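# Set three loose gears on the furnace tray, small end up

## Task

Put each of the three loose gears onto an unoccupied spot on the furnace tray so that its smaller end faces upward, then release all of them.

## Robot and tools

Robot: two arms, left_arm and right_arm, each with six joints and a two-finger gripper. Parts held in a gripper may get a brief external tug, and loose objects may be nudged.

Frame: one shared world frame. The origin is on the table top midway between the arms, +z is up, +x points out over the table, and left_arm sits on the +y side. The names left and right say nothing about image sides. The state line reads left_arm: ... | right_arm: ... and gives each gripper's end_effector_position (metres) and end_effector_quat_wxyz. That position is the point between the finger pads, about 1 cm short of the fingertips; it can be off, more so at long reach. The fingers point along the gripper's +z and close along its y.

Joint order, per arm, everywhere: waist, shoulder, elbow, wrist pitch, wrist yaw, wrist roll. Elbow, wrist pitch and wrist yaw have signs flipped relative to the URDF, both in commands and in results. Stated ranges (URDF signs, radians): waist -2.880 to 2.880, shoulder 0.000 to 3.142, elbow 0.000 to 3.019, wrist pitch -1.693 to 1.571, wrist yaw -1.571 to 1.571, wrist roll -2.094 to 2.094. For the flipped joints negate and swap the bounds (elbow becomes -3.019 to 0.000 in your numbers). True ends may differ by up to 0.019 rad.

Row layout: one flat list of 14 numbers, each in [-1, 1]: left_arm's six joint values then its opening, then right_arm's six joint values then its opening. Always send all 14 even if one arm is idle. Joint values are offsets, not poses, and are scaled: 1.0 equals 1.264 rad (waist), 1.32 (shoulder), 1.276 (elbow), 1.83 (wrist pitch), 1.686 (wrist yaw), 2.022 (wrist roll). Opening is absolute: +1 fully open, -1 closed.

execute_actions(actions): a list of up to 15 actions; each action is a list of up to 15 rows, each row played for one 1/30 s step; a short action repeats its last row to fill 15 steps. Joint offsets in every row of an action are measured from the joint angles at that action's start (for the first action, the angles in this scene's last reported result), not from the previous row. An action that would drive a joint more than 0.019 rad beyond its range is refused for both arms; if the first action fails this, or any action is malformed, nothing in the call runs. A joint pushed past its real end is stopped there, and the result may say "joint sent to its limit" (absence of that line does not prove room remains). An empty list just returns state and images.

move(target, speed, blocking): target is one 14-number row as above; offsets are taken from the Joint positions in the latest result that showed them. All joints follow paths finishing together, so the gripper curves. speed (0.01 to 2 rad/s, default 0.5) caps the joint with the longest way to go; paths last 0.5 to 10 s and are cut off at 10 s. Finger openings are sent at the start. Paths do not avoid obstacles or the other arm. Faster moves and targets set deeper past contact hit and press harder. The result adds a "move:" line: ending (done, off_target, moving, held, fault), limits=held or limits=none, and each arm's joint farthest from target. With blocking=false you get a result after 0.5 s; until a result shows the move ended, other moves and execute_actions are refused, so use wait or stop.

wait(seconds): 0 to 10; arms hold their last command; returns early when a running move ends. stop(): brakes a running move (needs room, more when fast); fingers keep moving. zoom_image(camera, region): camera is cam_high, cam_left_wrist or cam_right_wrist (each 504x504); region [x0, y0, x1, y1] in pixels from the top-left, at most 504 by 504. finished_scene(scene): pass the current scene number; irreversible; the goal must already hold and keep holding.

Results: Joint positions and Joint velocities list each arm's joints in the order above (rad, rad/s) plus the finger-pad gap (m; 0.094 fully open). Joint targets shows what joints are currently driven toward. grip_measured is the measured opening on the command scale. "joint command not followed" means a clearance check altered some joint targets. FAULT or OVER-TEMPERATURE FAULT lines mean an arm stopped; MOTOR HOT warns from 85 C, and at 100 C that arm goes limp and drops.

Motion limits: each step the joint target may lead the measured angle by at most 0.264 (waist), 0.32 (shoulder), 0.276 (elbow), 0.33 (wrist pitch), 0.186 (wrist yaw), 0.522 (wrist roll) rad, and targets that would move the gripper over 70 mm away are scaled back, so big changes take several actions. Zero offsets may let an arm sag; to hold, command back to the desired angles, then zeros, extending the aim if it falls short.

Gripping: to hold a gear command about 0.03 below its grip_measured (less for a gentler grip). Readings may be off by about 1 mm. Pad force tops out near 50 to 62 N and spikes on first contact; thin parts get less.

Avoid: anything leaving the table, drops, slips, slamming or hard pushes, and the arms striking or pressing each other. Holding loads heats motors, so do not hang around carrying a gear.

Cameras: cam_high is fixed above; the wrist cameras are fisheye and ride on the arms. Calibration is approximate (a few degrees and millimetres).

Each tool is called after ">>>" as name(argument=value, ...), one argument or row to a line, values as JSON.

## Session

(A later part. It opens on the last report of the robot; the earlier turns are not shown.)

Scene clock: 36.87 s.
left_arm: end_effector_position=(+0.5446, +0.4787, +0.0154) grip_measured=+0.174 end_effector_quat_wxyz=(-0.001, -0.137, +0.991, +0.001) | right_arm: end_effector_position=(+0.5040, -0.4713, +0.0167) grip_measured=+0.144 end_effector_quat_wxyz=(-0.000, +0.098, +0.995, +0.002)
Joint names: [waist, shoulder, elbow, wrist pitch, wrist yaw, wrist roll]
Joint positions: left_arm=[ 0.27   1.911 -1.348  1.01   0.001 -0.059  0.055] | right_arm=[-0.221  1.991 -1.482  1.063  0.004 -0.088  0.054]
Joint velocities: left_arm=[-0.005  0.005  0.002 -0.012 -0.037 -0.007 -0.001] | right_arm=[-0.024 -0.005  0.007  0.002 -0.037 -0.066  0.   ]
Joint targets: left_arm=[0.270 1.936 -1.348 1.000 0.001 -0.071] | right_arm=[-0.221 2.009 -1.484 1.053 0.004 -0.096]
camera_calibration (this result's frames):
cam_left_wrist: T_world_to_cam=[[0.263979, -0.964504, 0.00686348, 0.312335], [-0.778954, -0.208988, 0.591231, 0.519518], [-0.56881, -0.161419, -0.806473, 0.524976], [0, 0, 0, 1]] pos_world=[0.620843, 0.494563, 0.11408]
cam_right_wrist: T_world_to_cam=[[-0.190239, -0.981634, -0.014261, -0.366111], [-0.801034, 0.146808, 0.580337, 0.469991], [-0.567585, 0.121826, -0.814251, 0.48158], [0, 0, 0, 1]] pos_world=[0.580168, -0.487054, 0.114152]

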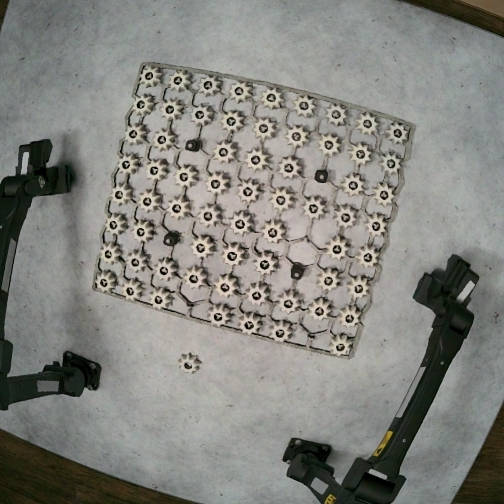

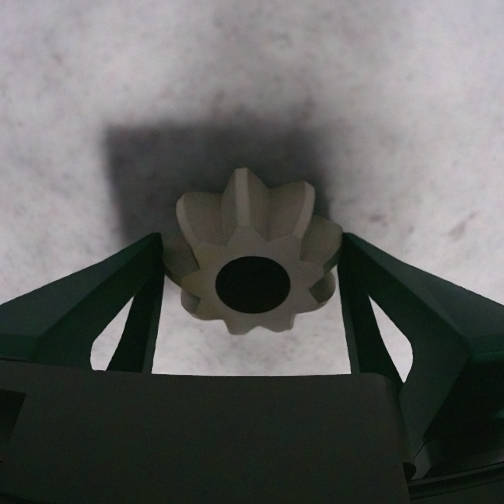

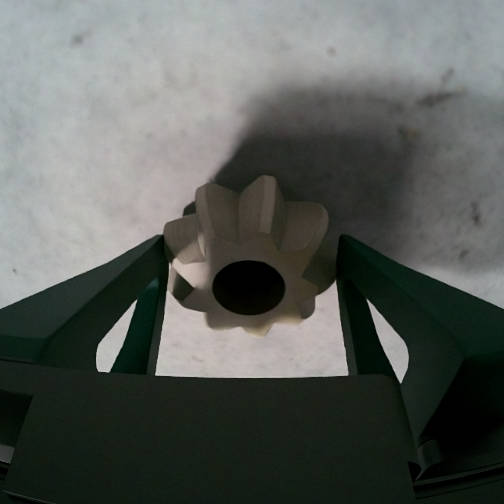

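>>> move(
  target=[0,-0.089,-0.133,0.139,0,-0.006,0.14, 0,-0.081,-0.131,0.132,0,-0.004,0.11],
  speed=0.35,
)

Scene clock: 41.70 s.
left_arm: end_effector_position=(+0.5395, +0.4776, +0.0995) grip_measured=+0.174 end_effector_quat_wxyz=(-0.021, -0.137, +0.990, -0.001) | right_arm: end_effector_position=(+0.4989, -0.4698, +0.0977) grip_measured=+0.134 end_effector_quat_wxyz=(-0.020, +0.098, +0.995, +0.006)
Joint names: [waist, shoulder, elbow, wrist pitch, wrist yaw, wrist roll]
Joint positions: left_arm=[ 0.27   1.825 -1.464  1.252  0.001 -0.059  0.055] | right_arm=[-0.221  1.917 -1.596  1.292  0.004 -0.088  0.053]
Joint velocities: left_arm=[-0.015 -0.005 -0.002 -0.002  0.051  0.022 -0.002] | right_arm=[-0.005 -0.005 -0.012  0.012  0.022  0.007  0.   ]
Joint targets: left_arm=[0.270 1.793 -1.518 1.265 0.001 -0.071] | right_arm=[-0.221 1.884 -1.649 1.304 0.004 -0.096]
move: off_target (left_arm, right_arm); limits=none; left_arm: farthest joint: the elbow, 0.054 radians from its target (0.169 radians at the start); right_arm: farthest joint: the elbow, 0.053 radians from its target (0.167 radians at the start)
camera_calibration (this result's frames):
cam_left_wrist: T_world_to_cam=[[0.264212, -0.964453, 0.00481196, 0.312073], [-0.754739, -0.203649, 0.623616, 0.446777], [-0.600468, -0.168398, -0.781716, 0.607672], [0, 0, 0, 1]] pos_world=[0.619634, 0.494296, 0.194908]
cam_right_wrist: T_world_to_cam=[[-0.190878, -0.981448, -0.0180331, -0.363691], [-0.777425, 0.139931, 0.613212, 0.400434], [-0.599313, 0.131068, -0.789712, 0.562225], [0, 0, 0, 1]] pos_world=[0.578836, -0.486666, 0.191887]

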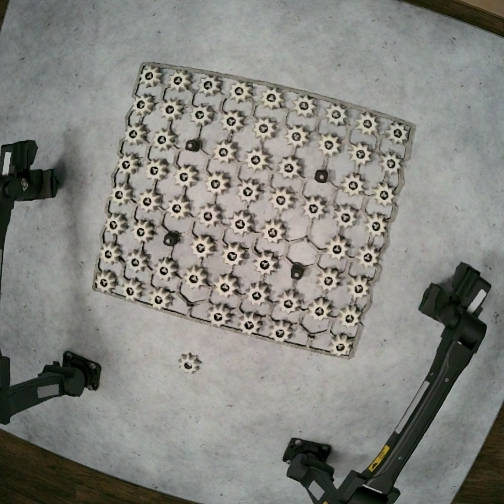

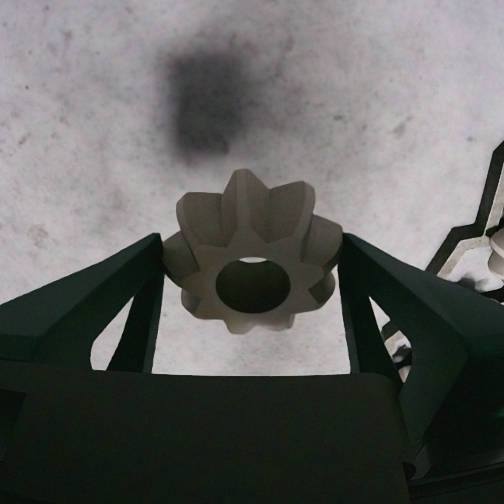

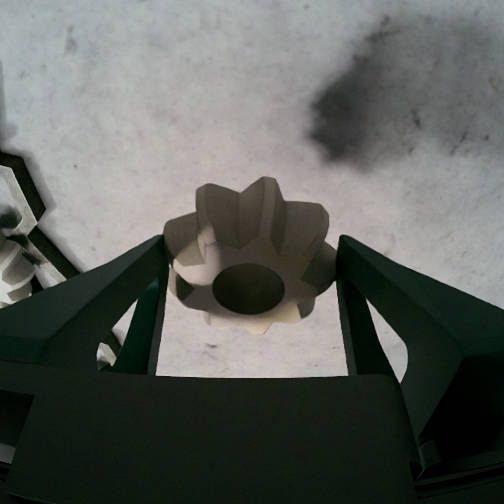

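>>> move(
  target=[-0.781,-0.275,0.235,0.006,0,0.054,0.14, 0.441,0.047,-0.205,0.072,0,-0.202,0.10],
  speed=0.6,
)

Scene clock: 45.03 s.
left_arm: end_effector_position=(+0.3134, +0.0740, +0.1404) grip_measured=+0.142 end_effector_quat_wxyz=(-0.012, +0.398, +0.917, +0.004) | right_arm: end_effector_position=(+0.5343, -0.1431, +0.1382) grip_measured=+0.133 end_effector_quat_wxyz=(-0.010, -0.375, +0.927, +0.003)
Joint names: [waist, shoulder, elbow, wrist pitch, wrist yaw, wrist roll]
Joint positions: left_arm=[-0.729  1.485 -1.144  1.255 -0.001  0.038  0.054] | right_arm=[ 0.345  1.973 -1.793  1.412  0.004 -0.486  0.053]
Joint velocities: left_arm=[-0.005 -0.005 -0.012  0.007  0.022 -0.051 -0.001] | right_arm=[-0.005 -0.005 -0.002 -0.012 -0.022 -0.022 -0.001]
Joint targets: left_arm=[-0.717 1.462 -1.164 1.263 0.002 0.050] | right_arm=[0.336 1.978 -1.857 1.424 0.004 -0.496]
move: off_target (left_arm, right_arm); limits=none; left_arm: farthest joint: the shoulder, 0.023 radians from its target (0.363 radians at the start); right_arm: farthest joint: the elbow, 0.064 radians from its target (0.262 radians at the start)
camera_calibration (this result's frames):
cam_left_wrist: T_world_to_cam=[[-0.736694, -0.676152, 0.00999666, 0.273935], [-0.531392, 0.587989, 0.609829, 0.0417503], [-0.418215, 0.443945, -0.79247, 0.334997], [0, 0, 0, 1]] pos_world=[0.364093, 0.0119526, 0.237276]
cam_right_wrist: T_world_to_cam=[[0.69837, -0.715345, -0.0236789, -0.471729], [-0.566099, -0.572304, 0.593297, 0.145358], [-0.437964, -0.400936, -0.804636, 0.41235], [0, 0, 0, 1]] pos_world=[0.592323, -0.0889341, 0.234381]

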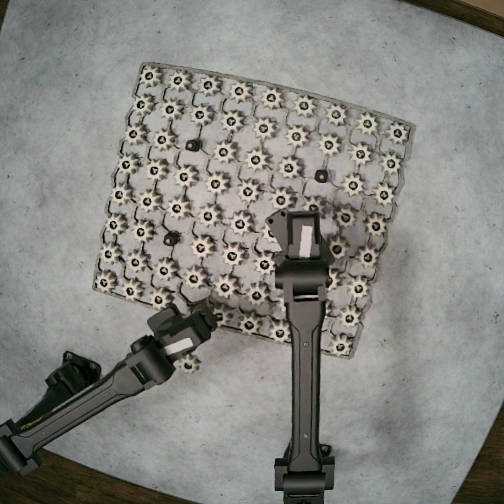

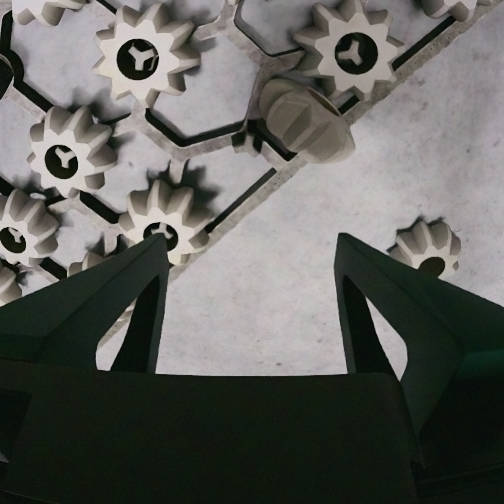

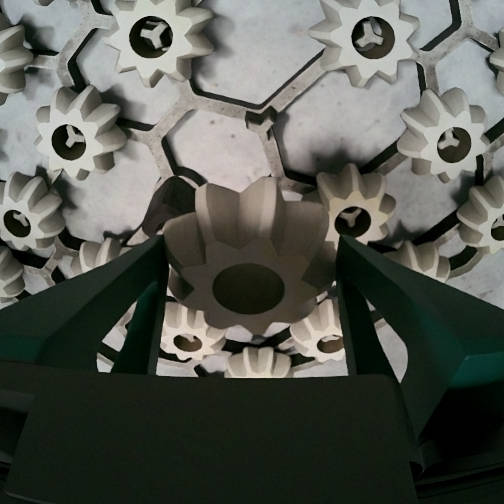

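>>> zoom_image(
  camera="cam_left_wrist",
  region=[200, 30, 400, 230],
)

>>> zoom_image(
  camera="cam_high",
  region=[130, 260, 270, 400],
)

>>> zoom_image(
  camera="cam_right_wrist",
  region=[120, 40, 400, 320],
)

Region (200, 30, 400, 230) of cam_left_wrist's 504x504 image, scaled by 2.520, with more detail than that image has.

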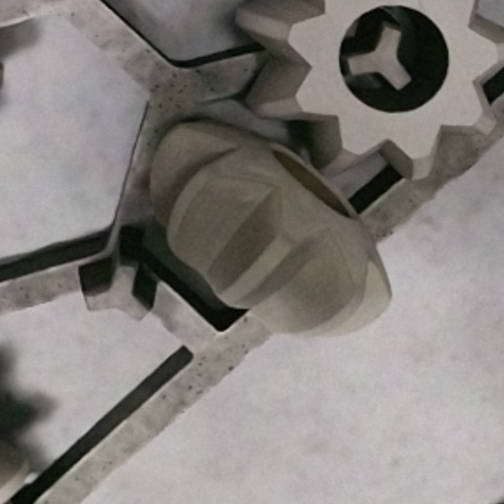

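Region (130, 260, 270, 400) of cam_high's 504x504 image, scaled by 3.600, with more detail than that image has.

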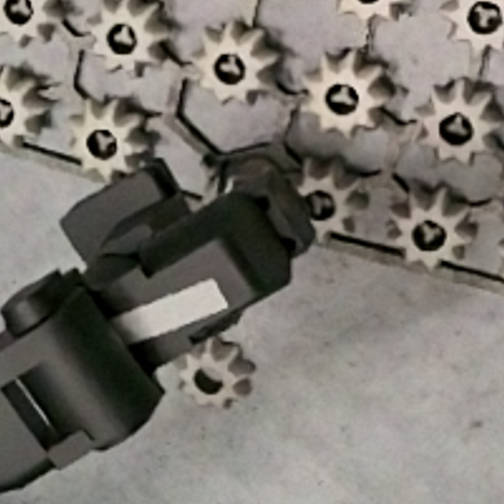

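Region (120, 40, 400, 320) of cam_right_wrist's 504x504 image, scaled by 1.800, with more detail than that image has.

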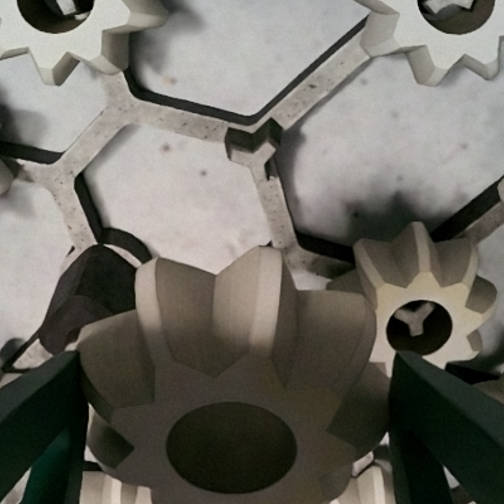

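>>> zoom_image(
  camera="cam_right_wrist",
  region=[220, 80, 300, 160],
)

>>> zoom_image(
  camera="cam_right_wrist",
  region=[300, 160, 420, 280],
)

Region (220, 80, 300, 160) of cam_right_wrist's 504x504 image, scaled by 6.300, with more detail than that image has.

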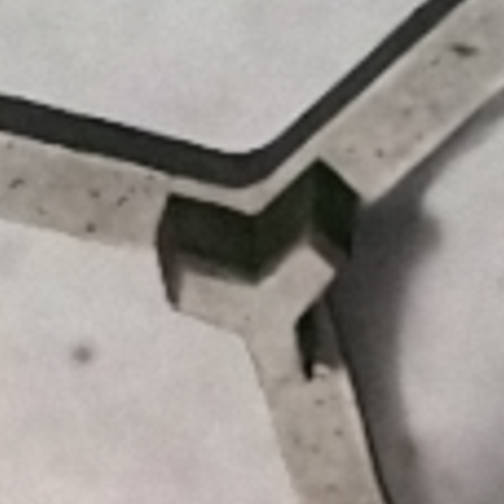

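Region (300, 160, 420, 280) of cam_right_wrist's 504x504 image, scaled by 4.200, with more detail than that image has.

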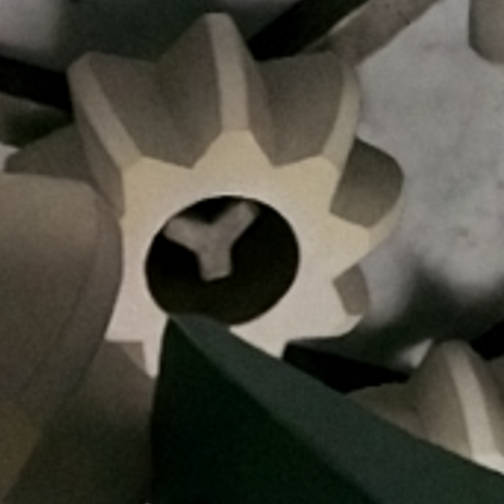

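>>> move(
  target=[-0.062,0.036,0.033,-0.066,0,0.333,0.6, 0.0103,0.061,0.077,-0.115,0,-0.005,0.10],
  speed=0.3,
)

Scene clock: 56.67 s.
left_arm: end_effector_position=(+0.3005, +0.0471, +0.1166) grip_measured=+0.598 end_effector_quat_wxyz=(+0.009, +0.699, +0.715, -0.001) | right_arm: end_effector_position=(+0.5399, -0.1402, +0.0506) grip_measured=+0.133 end_effector_quat_wxyz=(-0.007, -0.376, +0.926, +0.003)
Joint names: [waist, shoulder, elbow, wrist pitch, wrist yaw, wrist roll]
Joint positions: left_arm=[-0.795  1.509 -1.105  1.149 -0.001  0.699  0.075] | right_arm=[ 0.347  2.051 -1.68   1.215  0.004 -0.487  0.053]
Joint velocities: left_arm=[-0.015  0.005  0.002  0.017  0.081  0.051 -0.   ] | right_arm=[-0.005 -0.005 -0.027  0.007  0.022 -0.037 -0.   ]
Joint targets: left_arm=[-0.807 1.532 -1.102 1.135 -0.001 0.712] | right_arm=[0.358 2.054 -1.695 1.202 0.004 -0.496]
move: off_target (left_arm); limits=none; left_arm: farthest joint: the shoulder, 0.024 radians from its target (0.048 radians at the start); right_arm: farthest joint: the elbow, 0.015 radians from its target (0.098 radians at the start)
camera_calibration (this result's frames):
cam_left_wrist: T_world_to_cam=[[-0.999887, -0.0148222, -0.00249093, 0.295909], [-0.0135258, 0.815101, 0.579161, -0.0975277], [-0.00655408, 0.57913, -0.815209, 0.195232], [0, 0, 0, 1]] pos_world=[0.295836, -0.0291835, 0.216376]
cam_right_wrist: T_world_to_cam=[[0.700136, -0.713707, -0.0208093, -0.476552], [-0.568249, -0.574617, 0.588989, 0.203196], [-0.432323, -0.400547, -0.807873, 0.342607], [0, 0, 0, 1]] pos_world=[0.597234, -0.0861284, 0.147186]

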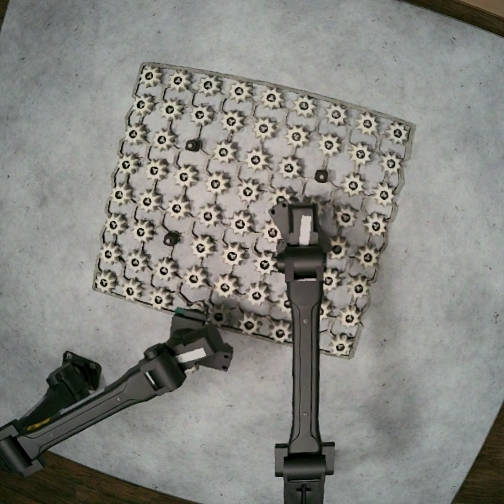

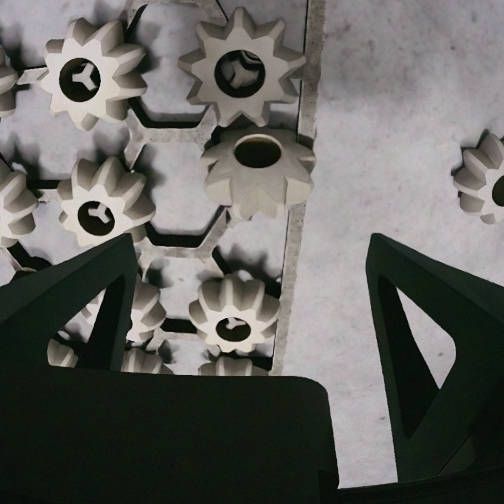

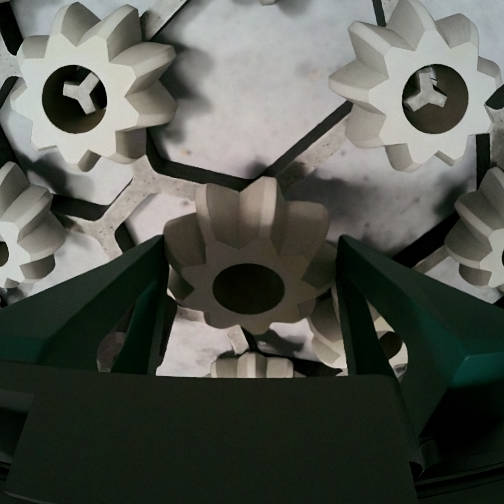

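>>> zoom_image(
  camera="cam_right_wrist",
  region=[170, 200, 330, 360],
)

>>> zoom_image(
  camera="cam_left_wrist",
  region=[170, 100, 350, 280],
)

Region (170, 200, 330, 360) of cam_right_wrist's 504x504 image, scaled by 3.150, with more detail than that image has.

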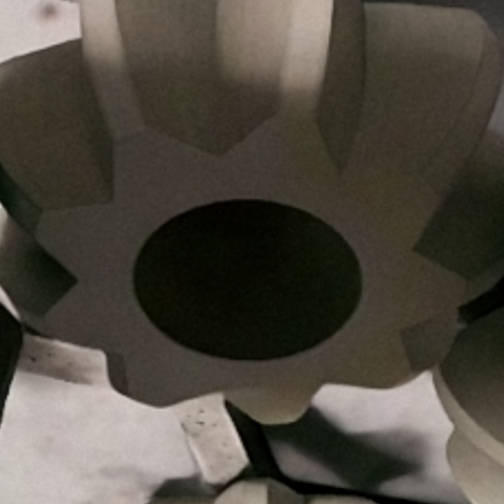

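Region (170, 100, 350, 280) of cam_left_wrist's 504x504 image, scaled by 2.800, with more detail than that image has.

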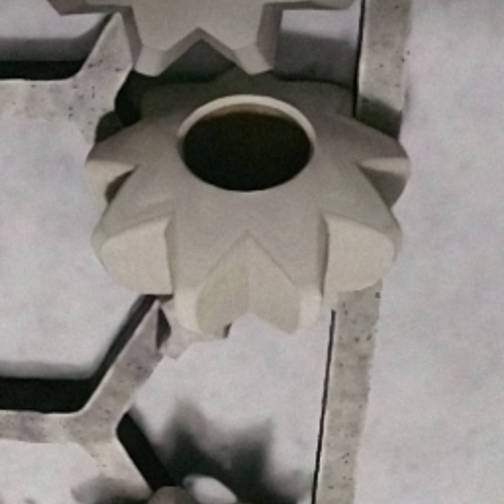

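>>> zoom_image(
  camera="cam_right_wrist",
  region=[20, 40, 140, 160],
)

>>> zoom_image(
  camera="cam_right_wrist",
  region=[375, 40, 495, 160],
)

Region (20, 40, 140, 160) of cam_right_wrist's 504x504 image, scaled by 4.200, with more detail than that image has.

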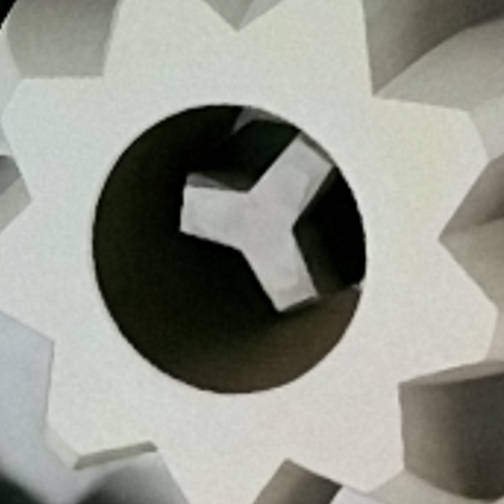

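Region (375, 40, 495, 160) of cam_right_wrist's 504x504 image, scaled by 4.200, with more detail than that image has.

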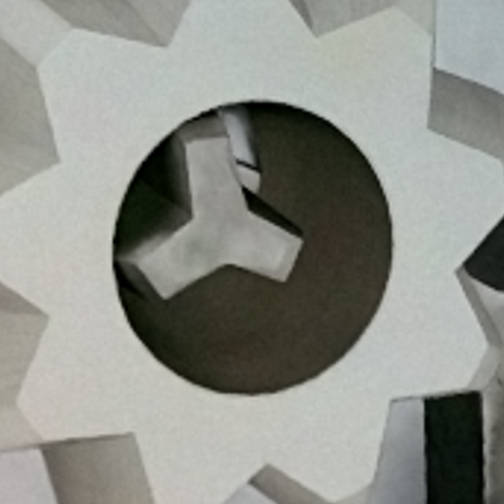

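>>> move(
  target=[0,0.064,0.068,-0.078,0,0.006,0.6, 0.0087,0.019,-0.0047,-0.018,0,-0.0045,0.10],
  speed=0.15,
)

Scene clock: 63.43 s.
left_arm: end_effector_position=(+0.2957, +0.0526, +0.0619) grip_measured=+0.598 end_effector_quat_wxyz=(-0.002, +0.699, +0.715, -0.000) | right_arm: end_effector_position=(+0.5420, -0.1395, +0.0468) grip_measured=+0.101 end_effector_quat_wxyz=(-0.002, -0.376, +0.927, +0.003)
Joint names: [waist, shoulder, elbow, wrist pitch, wrist yaw, wrist roll]
Joint positions: left_arm=[-0.795  1.574 -1.019  1.021 -0.001  0.699  0.075] | right_arm=[ 0.347  2.054 -1.674  1.195  0.005 -0.487  0.052]
Joint velocities: left_arm=[-0.005 -0.005  0.002  0.002  0.037 -0.037 -0.   ] | right_arm=[-0.005 -0.015 -0.002 -0.007 -0.022  0.007 -0.   ]
Joint targets: left_arm=[-0.795 1.594 -1.018 1.007 -0.001 0.711] | right_arm=[0.358 2.077 -1.686 1.182 0.004 -0.496]
move: off_target (right_arm); limits=none; left_arm: farthest joint: the shoulder, 0.020 radians from its target (0.085 radians at the start); right_arm: farthest joint: the shoulder, 0.022 radians from its target (0.025 radians at the start)
camera_calibration (this result's frames):
cam_left_wrist: T_world_to_cam=[[-0.999824, -0.0145188, 0.0118901, 0.290104], [-0.00464611, 0.805376, 0.592746, -0.0733147], [-0.0181819, 0.592586, -0.805302, 0.149529], [0, 0, 0, 1]] pos_world=[0.292431, -0.0253511, 0.160424]
cam_right_wrist: T_world_to_cam=[[0.700317, -0.713642, -0.0164471, -0.47785], [-0.574125, -0.576798, 0.581106, 0.210282], [-0.424189, -0.397516, -0.813662, 0.337043], [0, 0, 0, 1]] pos_world=[0.598345, -0.0857442, 0.144183]

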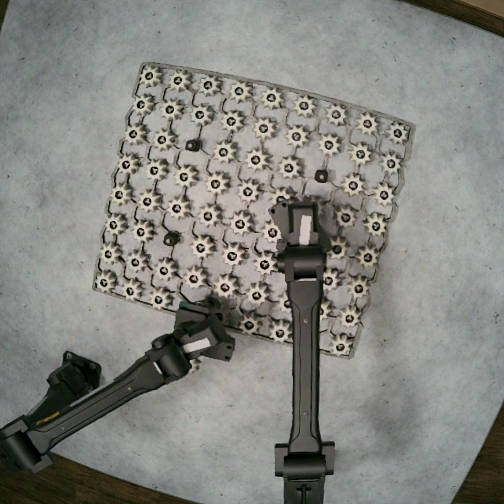

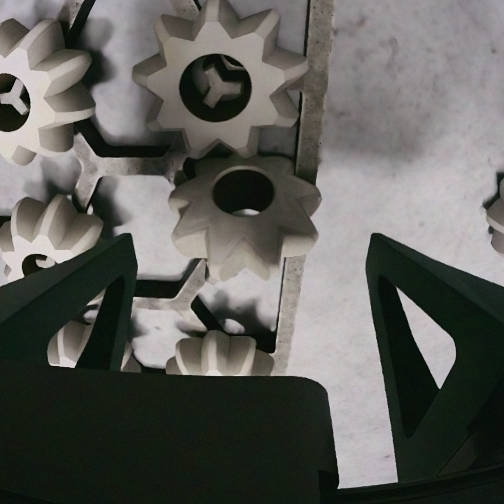

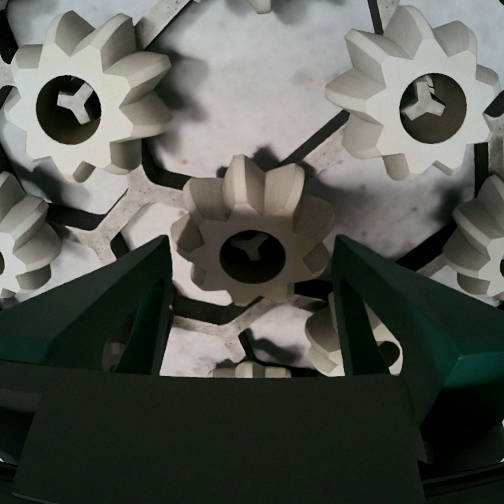

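>>> zoom_image(
  camera="cam_right_wrist",
  region=[150, 130, 350, 330],
)

>>> zoom_image(
  camera="cam_left_wrist",
  region=[140, 120, 350, 330],
)

Region (150, 130, 350, 330) of cam_right_wrist's 504x504 image, scaled by 2.520, with more detail than that image has.

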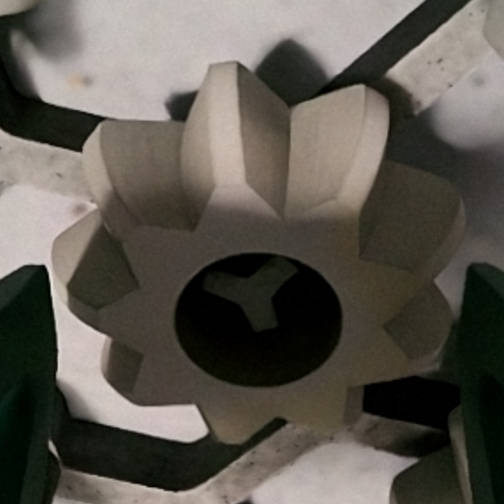

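Region (140, 120, 350, 330) of cam_left_wrist's 504x504 image, scaled by 2.400, with more detail than that image has.

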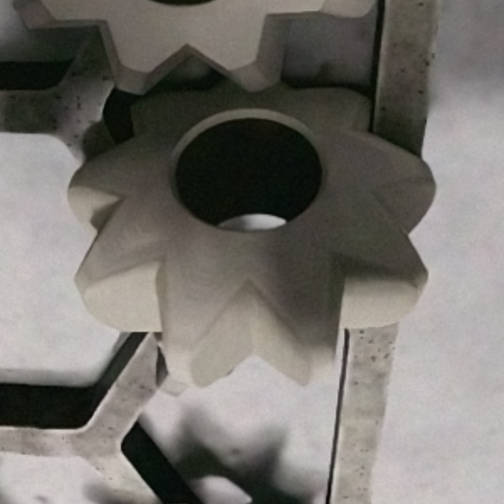

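>>> move(
  target=[0,-0.057,-0.086,0.077,0,0,0.6, 0,-0.062,-0.102,0.089,0,0,0.6],
  speed=0.5,
)

Scene clock: 70.10 s.
left_arm: end_effector_position=(+0.2967, +0.0514, +0.1120) grip_measured=+0.598 end_effector_quat_wxyz=(+0.002, +0.699, +0.715, -0.000) | right_arm: end_effector_position=(+0.5410, -0.1398, +0.1233) grip_measured=+0.599 end_effector_quat_wxyz=(+0.005, -0.376, +0.927, +0.002)
Joint names: [waist, shoulder, elbow, wrist pitch, wrist yaw, wrist roll]
Joint positions: left_arm=[-0.795  1.508 -1.091  1.15  -0.001  0.699  0.075] | right_arm=[ 0.347  1.981 -1.766  1.347  0.005 -0.487  0.075]
Joint velocities: left_arm=[-0.005 -0.015  0.007  0.002 -0.007  0.007 -0.   ] | right_arm=[-0.015 -0.015 -0.007  0.007  0.037 -0.037 -0.   ]
Joint targets: left_arm=[-0.795 1.498 -1.129 1.162 -0.001 0.699] | right_arm=[0.347 1.972 -1.804 1.358 0.005 -0.487]
move: off_target (left_arm, right_arm); limits=none; left_arm: farthest joint: the elbow, 0.038 radians from its target (0.110 radians at the start); right_arm: farthest joint: the elbow, 0.038 radians from its target (0.130 radians at the start)
camera_calibration (this result's frames):
cam_left_wrist: T_world_to_cam=[[-0.999875, -0.0144611, 0.00643356, 0.291168], [-0.00792081, 0.809092, 0.587628, -0.100663], [-0.0137031, 0.587504, -0.809105, 0.189925], [0, 0, 0, 1]] pos_world=[0.292937, -0.0259254, 0.210949]
cam_right_wrist: T_world_to_cam=[[0.700488, -0.713592, -0.0101511, -0.476968], [-0.58151, -0.578961, 0.571533, 0.169962], [-0.413719, -0.394449, -0.820516, 0.394369], [0, 0, 0, 1]] pos_world=[0.596103, -0.0864008, 0.221605]

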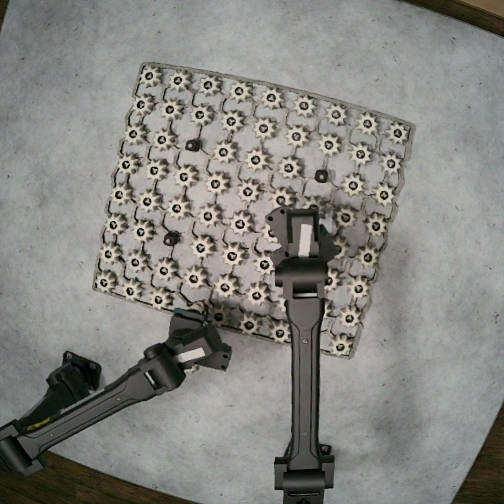

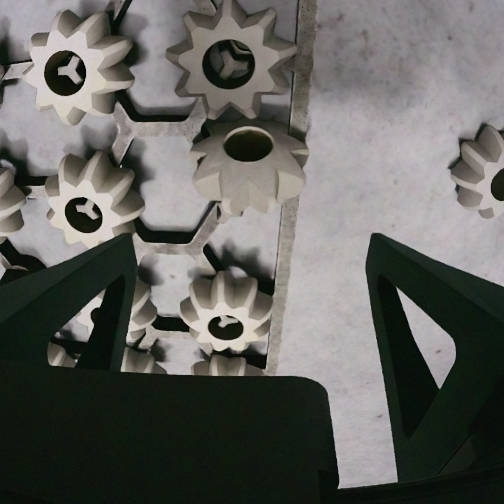

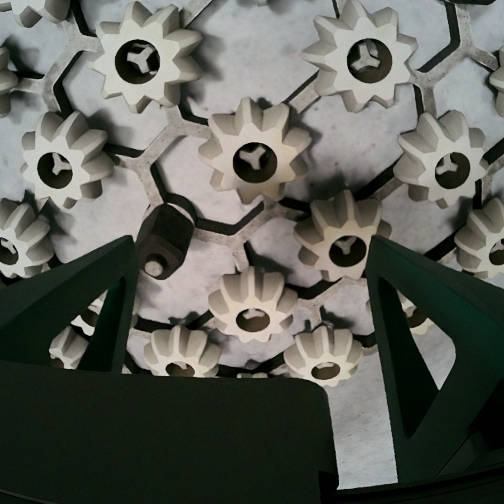

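>>> execute_actions(
  actions=[],
)

Scene clock: 72.00 s.
left_arm: end_effector_position=(+0.2967, +0.0514, +0.1120) grip_measured=+0.598 end_effector_quat_wxyz=(+0.002, +0.699, +0.715, -0.000) | right_arm: end_effector_position=(+0.5410, -0.1398, +0.1233) grip_measured=+0.599 end_effector_quat_wxyz=(+0.005, -0.376, +0.927, +0.002)
Joint names: [waist, shoulder, elbow, wrist pitch, wrist yaw, wrist roll]
Joint positions: left_arm=[-0.795  1.508 -1.091  1.15  -0.001  0.699  0.075] | right_arm=[ 0.347  1.981 -1.766  1.347  0.005 -0.487  0.075]
Joint velocities: left_arm=[ 0.005 -0.015  0.002  0.007 -0.007 -0.037 -0.   ] | right_arm=[-0.005 -0.005  0.012  0.022  0.051 -0.081  0.   ]
Joint targets: left_arm=[-0.795 1.498 -1.129 1.162 -0.001 0.699] | right_arm=[0.347 1.972 -1.804 1.358 0.005 -0.487]
camera_calibration (this result's frames):
cam_left_wrist: T_world_to_cam=[[-0.999875, -0.0144611, 0.00643356, 0.291168], [-0.00792081, 0.809092, 0.587628, -0.100663], [-0.0137031, 0.587504, -0.809105, 0.189925], [0, 0, 0, 1]] pos_world=[0.292937, -0.0259254, 0.210949]
cam_right_wrist: T_world_to_cam=[[0.700488, -0.713592, -0.0101511, -0.476968], [-0.58151, -0.578961, 0.571533, 0.169962], [-0.413719, -0.394449, -0.820516, 0.394369], [0, 0, 0, 1]] pos_world=[0.596103, -0.0864008, 0.221605]

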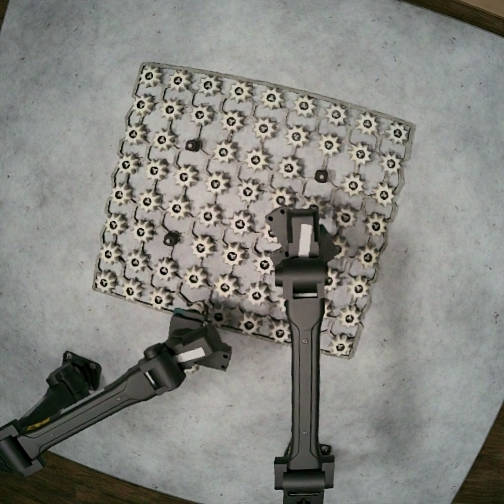

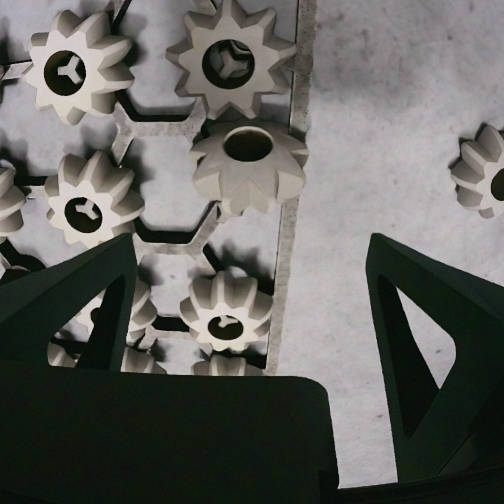

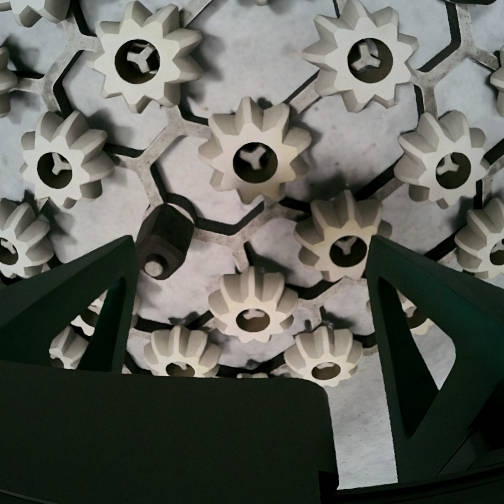

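>>> zoom_image(
  camera="cam_left_wrist",
  region=[150, 0, 350, 260],
)

>>> zoom_image(
  camera="cam_high",
  region=[40, 260, 300, 420],
)

Region (150, 0, 350, 260) of cam_left_wrist's 504x504 image, scaled by 1.938, with more detail than that image has; it fills the left 388 columns of this view, and the rest is white.

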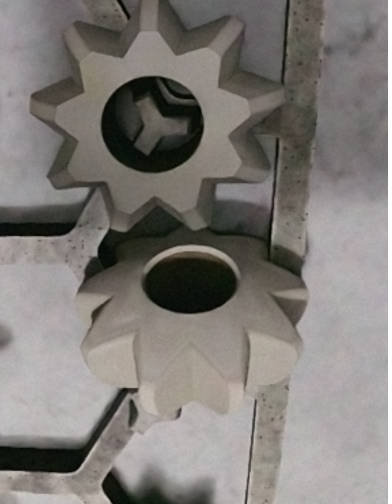

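Region (40, 260, 300, 420) of cam_high's 504x504 image, scaled by 1.938, with more detail than that image has; it fills the top 310 rows of this view, and the rest is white.

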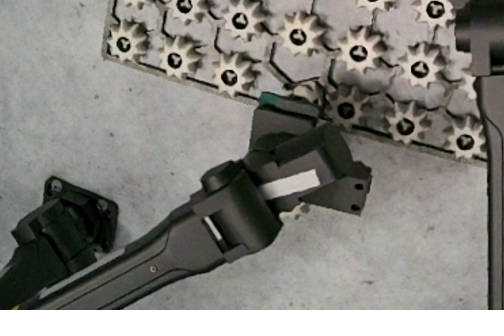

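>>> move(
  target=[-0.273,-0.180,0.185,0.003,0,-0.346,0.6, 0,-0.005,-0.025,0.005,0,0,0.6],
  speed=1.0,
)

Scene clock: 78.27 s.
left_arm: end_effector_position=(+0.1424, +0.0616, +0.1072) grip_measured=+0.598 end_effector_quat_wxyz=(-0.005, +0.566, +0.825, +0.003) | right_arm: end_effector_position=(+0.5410, -0.1398, +0.1233) grip_measured=+0.599 end_effector_quat_wxyz=(+0.005, -0.376, +0.927, +0.002)
Joint names: [waist, shoulder, elbow, wrist pitch, wrist yaw, wrist roll]
Joint positions: left_arm=[-1.138  1.288 -0.855  1.15  -0.001  0.012  0.075] | right_arm=[ 0.347  1.981 -1.766  1.347  0.005 -0.487  0.075]
Joint velocities: left_arm=[-0.015 -0.015  0.007 -0.007  0.051 -0.037 -0.001] | right_arm=[ 0.005 -0.005 -0.027  0.017 -0.007  0.022 -0.001]
Joint targets: left_arm=[-1.140 1.271 -0.854 1.155 -0.001 -0.001] | right_arm=[0.347 1.974 -1.798 1.356 0.005 -0.487]
move: off_target (right_arm); limits=none; left_arm: farthest joint: the shoulder, 0.017 radians from its target (0.238 radians at the start); right_arm: farthest joint: the elbow, 0.032 radians from its target (0.032 radians at the start)
camera_calibration (this result's frames):
cam_left_wrist: T_world_to_cam=[[-0.936055, -0.351737, 0.00907999, 0.148393], [-0.276504, 0.751311, 0.599231, -0.0667834], [-0.217594, 0.558403, -0.800525, 0.207877], [0, 0, 0, 1]] pos_world=[0.165671, -0.0137087, 0.205082]
cam_right_wrist: T_world_to_cam=[[0.700488, -0.713592, -0.0101511, -0.476968], [-0.58151, -0.578961, 0.571533, 0.169962], [-0.413719, -0.394449, -0.820516, 0.394369], [0, 0, 0, 1]] pos_world=[0.596103, -0.0864008, 0.221605]

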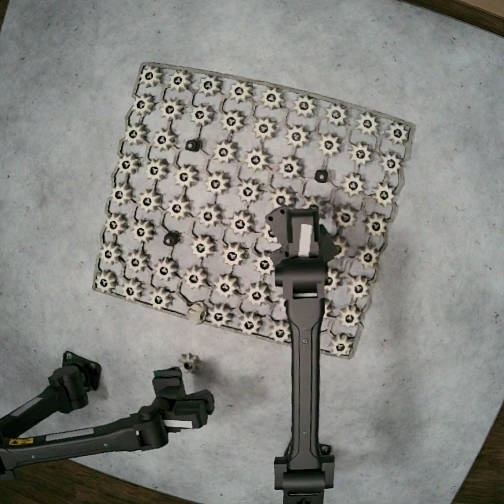

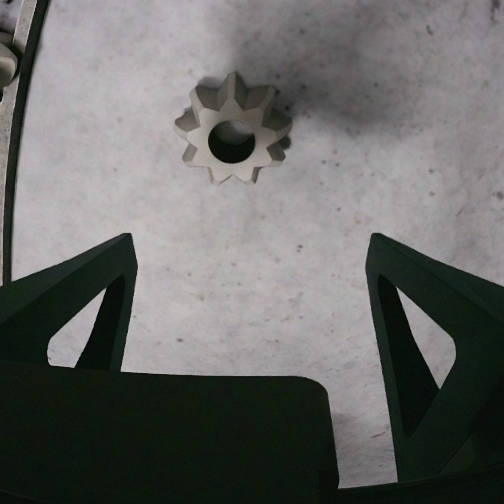

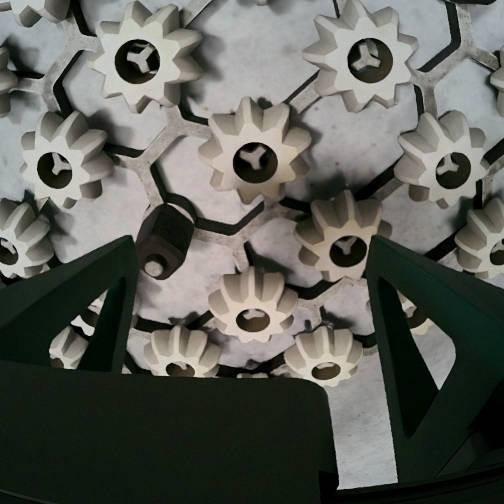

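>>> move(
  target=[0.028,0.090,0.068,-0.117,0,-0.078,0.6, 0.24,-0.192,0.292,-0.064,0,-0.128,0.6],
  speed=0.8,
)

Scene clock: 82.37 s.
left_arm: end_effector_position=(+0.1515, +0.0607, +0.0448) grip_measured=+0.598 end_effector_quat_wxyz=(-0.003, +0.494, +0.870, +0.002) | right_arm: end_effector_position=(+0.3755, -0.0303, +0.1174) grip_measured=+0.599 end_effector_quat_wxyz=(-0.009, -0.615, +0.789, +0.004)
Joint names: [waist, shoulder, elbow, wrist pitch, wrist yaw, wrist roll]
Joint positions: left_arm=[-1.113  1.395 -0.767  0.95  -0.001 -0.133  0.075] | right_arm=[ 0.651  1.736 -1.39   1.243  0.006 -0.735  0.075]
Joint velocities: left_arm=[ 0.005 -0.015  0.007 -0.002 -0.007 -0.037 -0.   ] | right_arm=[-0.005 -0.005 -0.007  0.002 -0.007  0.007  0.   ]
Joint targets: left_arm=[-1.102 1.406 -0.768 0.936 -0.001 -0.145] | right_arm=[0.650 1.728 -1.394 1.230 0.005 -0.745]
move: done; limits=none; left_arm: farthest joint: the wrist pitch, 0.014 radians from its target (0.214 radians at the start); right_arm: farthest joint: the wrist pitch, 0.013 radians from its target (0.117 radians at the start)
camera_calibration (this result's frames):
cam_left_wrist: T_world_to_cam=[[-0.863204, -0.504795, 0.00785182, 0.155524], [-0.401114, 0.695186, 0.59651, -0.00378963], [-0.306574, 0.51176, -0.802567, 0.176848], [0, 0, 0, 1]] pos_world=[0.186946, -0.00936112, 0.142971]
cam_right_wrist: T_world_to_cam=[[0.970451, -0.239817, -0.0267072, -0.368127], [-0.178822, -0.789075, 0.587694, -0.0189721], [-0.162013, -0.565552, -0.808643, 0.26316], [0, 0, 0, 1]] pos_world=[0.396492, 0.045577, 0.214121]

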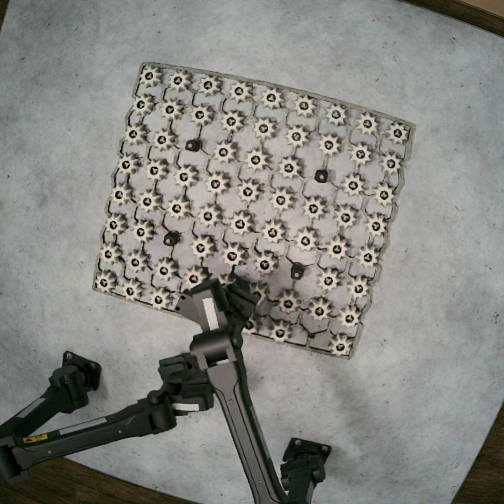

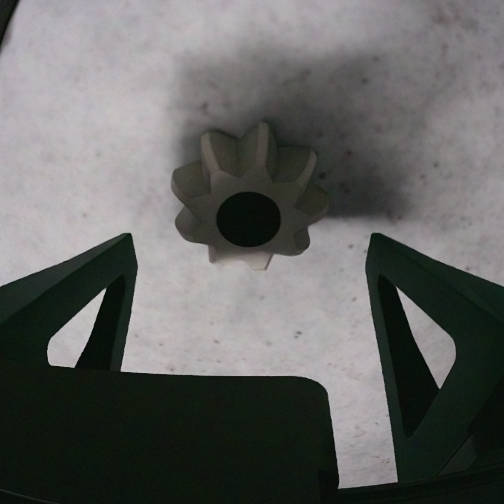

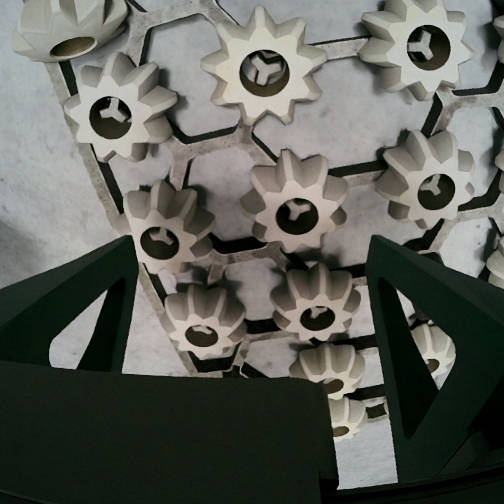

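>>> move(
  target=[0.0145,0.063,0.029,-0.071,0,-0.003,0.6, 0,-0.006,-0.003,-0.007,0,-0.005,0.6],
  speed=0.3,
)

Scene clock: 84.40 s.
left_arm: end_effector_position=(+0.1548, +0.0586, +0.0123) grip_measured=+0.598 end_effector_quat_wxyz=(+0.000, +0.491, +0.871, -0.000) | right_arm: end_effector_position=(+0.3755, -0.0303, +0.1174) grip_measured=+0.599 end_effector_quat_wxyz=(-0.009, -0.615, +0.788, +0.004)
Joint names: [waist, shoulder, elbow, wrist pitch, wrist yaw, wrist roll]
Joint positions: left_arm=[-1.106  1.465 -0.73   0.835 -0.001 -0.133  0.075] | right_arm=[ 0.651  1.736 -1.39   1.243  0.006 -0.736  0.075]
Joint velocities: left_arm=[-0.005  0.005  0.002 -0.012  0.037  0.051  0.   ] | right_arm=[-0.005 -0.024 -0.007 -0.002  0.007 -0.037 -0.001]
Joint targets: left_arm=[-1.095 1.478 -0.730 0.820 -0.001 -0.139] | right_arm=[0.651 1.728 -1.394 1.230 0.006 -0.746]
move: done; limits=none; left_arm: farthest joint: the wrist pitch, 0.015 radians from its target (0.130 radians at the start); right_arm: farthest joint: the wrist pitch, 0.013 radians from its target (0.013 radians at the start)
camera_calibration (this result's frames):
cam_left_wrist: T_world_to_cam=[[-0.859747, -0.510643, 0.00893884, 0.157315], [-0.40796, 0.697183, 0.589495, 0.019436], [-0.307253, 0.503169, -0.807723, 0.153486], [0, 0, 0, 1]] pos_world=[0.190339, -0.0104483, 0.11111]
cam_right_wrist: T_world_to_cam=[[0.970633, -0.239077, -0.0267147, -0.368172], [-0.178218, -0.789219, 0.587683, -0.0192023], [-0.161585, -0.565664, -0.80865, 0.262997], [0, 0, 0, 1]] pos_world=[0.396434, 0.0455916, 0.214122]

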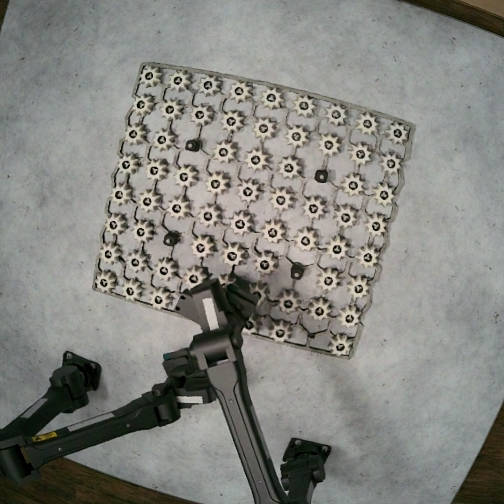

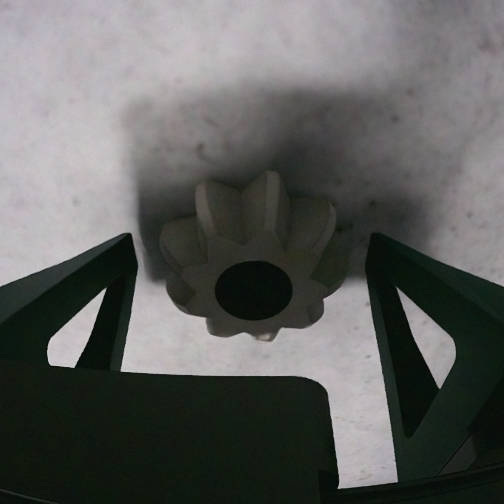

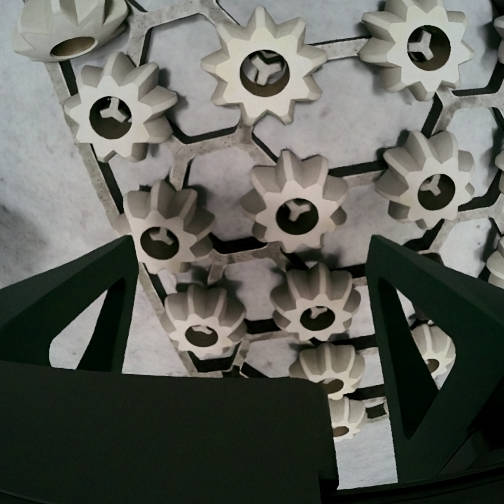

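>>> execute_actions(
  actions=[
    [[0.004,0.004,0,-0.006,0,-0.002,0.35, 0,-0.006,-0.003,-0.007,0,-0.005,0.6],[0.004,0.004,0,-0.006,0,-0.002,0.30, 0,-0.006,-0.003,-0.007,0,-0.005,0.6],[0.004,0.004,0,-0.006,0,-0.002,0.25, 0,-0.006,-0.003,-0.007,0,-0.005,0.6],[0.004,0.004,0,-0.006,0,-0.002,0.20, 0,-0.006,-0.003,-0.007,0,-0.005,0.6],[0.004,0.004,0,-0.006,0,-0.002,0.15, 0,-0.006,-0.003,-0.007,0,-0.005,0.6],[0.004,0.004,0,-0.006,0,-0.002,0.10, 0,-0.006,-0.003,-0.007,0,-0.005,0.6]],
    [[0,0,0,0,0,0,0.10,0,0,0,0,0,0,0.6]],
  ],
)

Scene clock: 85.77 s.
left_arm: end_effector_position=(+0.1545, +0.0585, +0.0123) grip_measured=+0.179 end_effector_quat_wxyz=(-0.000, +0.491, +0.871, -0.001) | right_arm: end_effector_position=(+0.3755, -0.0303, +0.1174) grip_measured=+0.599 end_effector_quat_wxyz=(-0.009, -0.615, +0.788, +0.004)
Joint names: [waist, shoulder, elbow, wrist pitch, wrist yaw, wrist roll]
Joint positions: left_arm=[-1.106  1.465 -0.73   0.835 -0.002 -0.133  0.055] | right_arm=[ 0.651  1.736 -1.39   1.243  0.006 -0.737  0.075]
Joint velocities: left_arm=[ 0.005 -0.005  0.002 -0.007 -0.037 -0.066 -0.002] | right_arm=[-0.015 -0.015 -0.012 -0.007 -0.051  0.007 -0.   ]
Joint targets: left_arm=[-1.106 1.465 -0.730 0.835 -0.002 -0.133] | right_arm=[0.651 1.736 -1.390 1.243 0.006 -0.737]
camera_calibration (this result's frames):
cam_left_wrist: T_world_to_cam=[[-0.859734, -0.510636, 0.0104529, 0.157033], [-0.407135, 0.697544, 0.589639, 0.0192605], [-0.308382, 0.502677, -0.807599, 0.153667], [0, 0, 0, 1]] pos_world=[0.190237, -0.0104929, 0.111103]
cam_right_wrist: T_world_to_cam=[[0.970815, -0.238336, -0.0267222, -0.368217], [-0.177613, -0.789363, 0.587673, -0.0194325], [-0.161157, -0.565775, -0.808657, 0.262834], [0, 0, 0, 1]] pos_world=[0.396377, 0.0456062, 0.214123]

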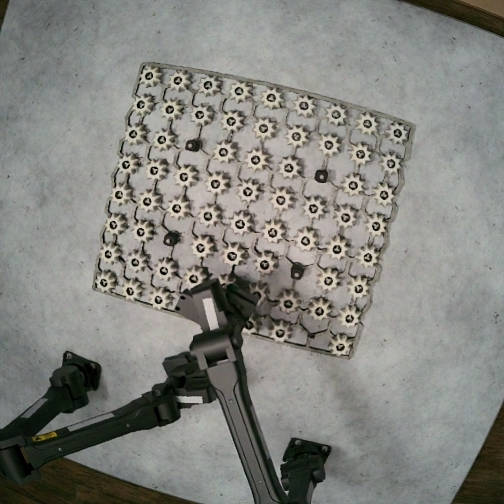

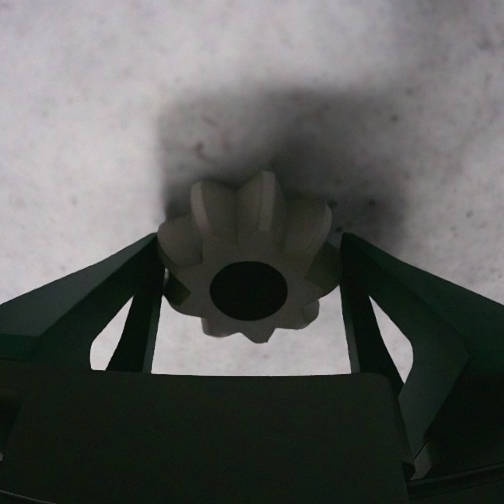

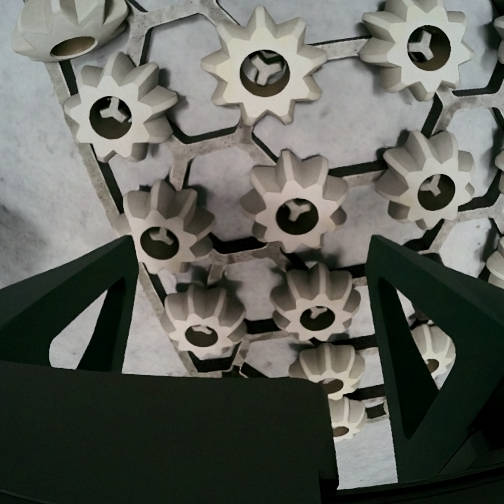

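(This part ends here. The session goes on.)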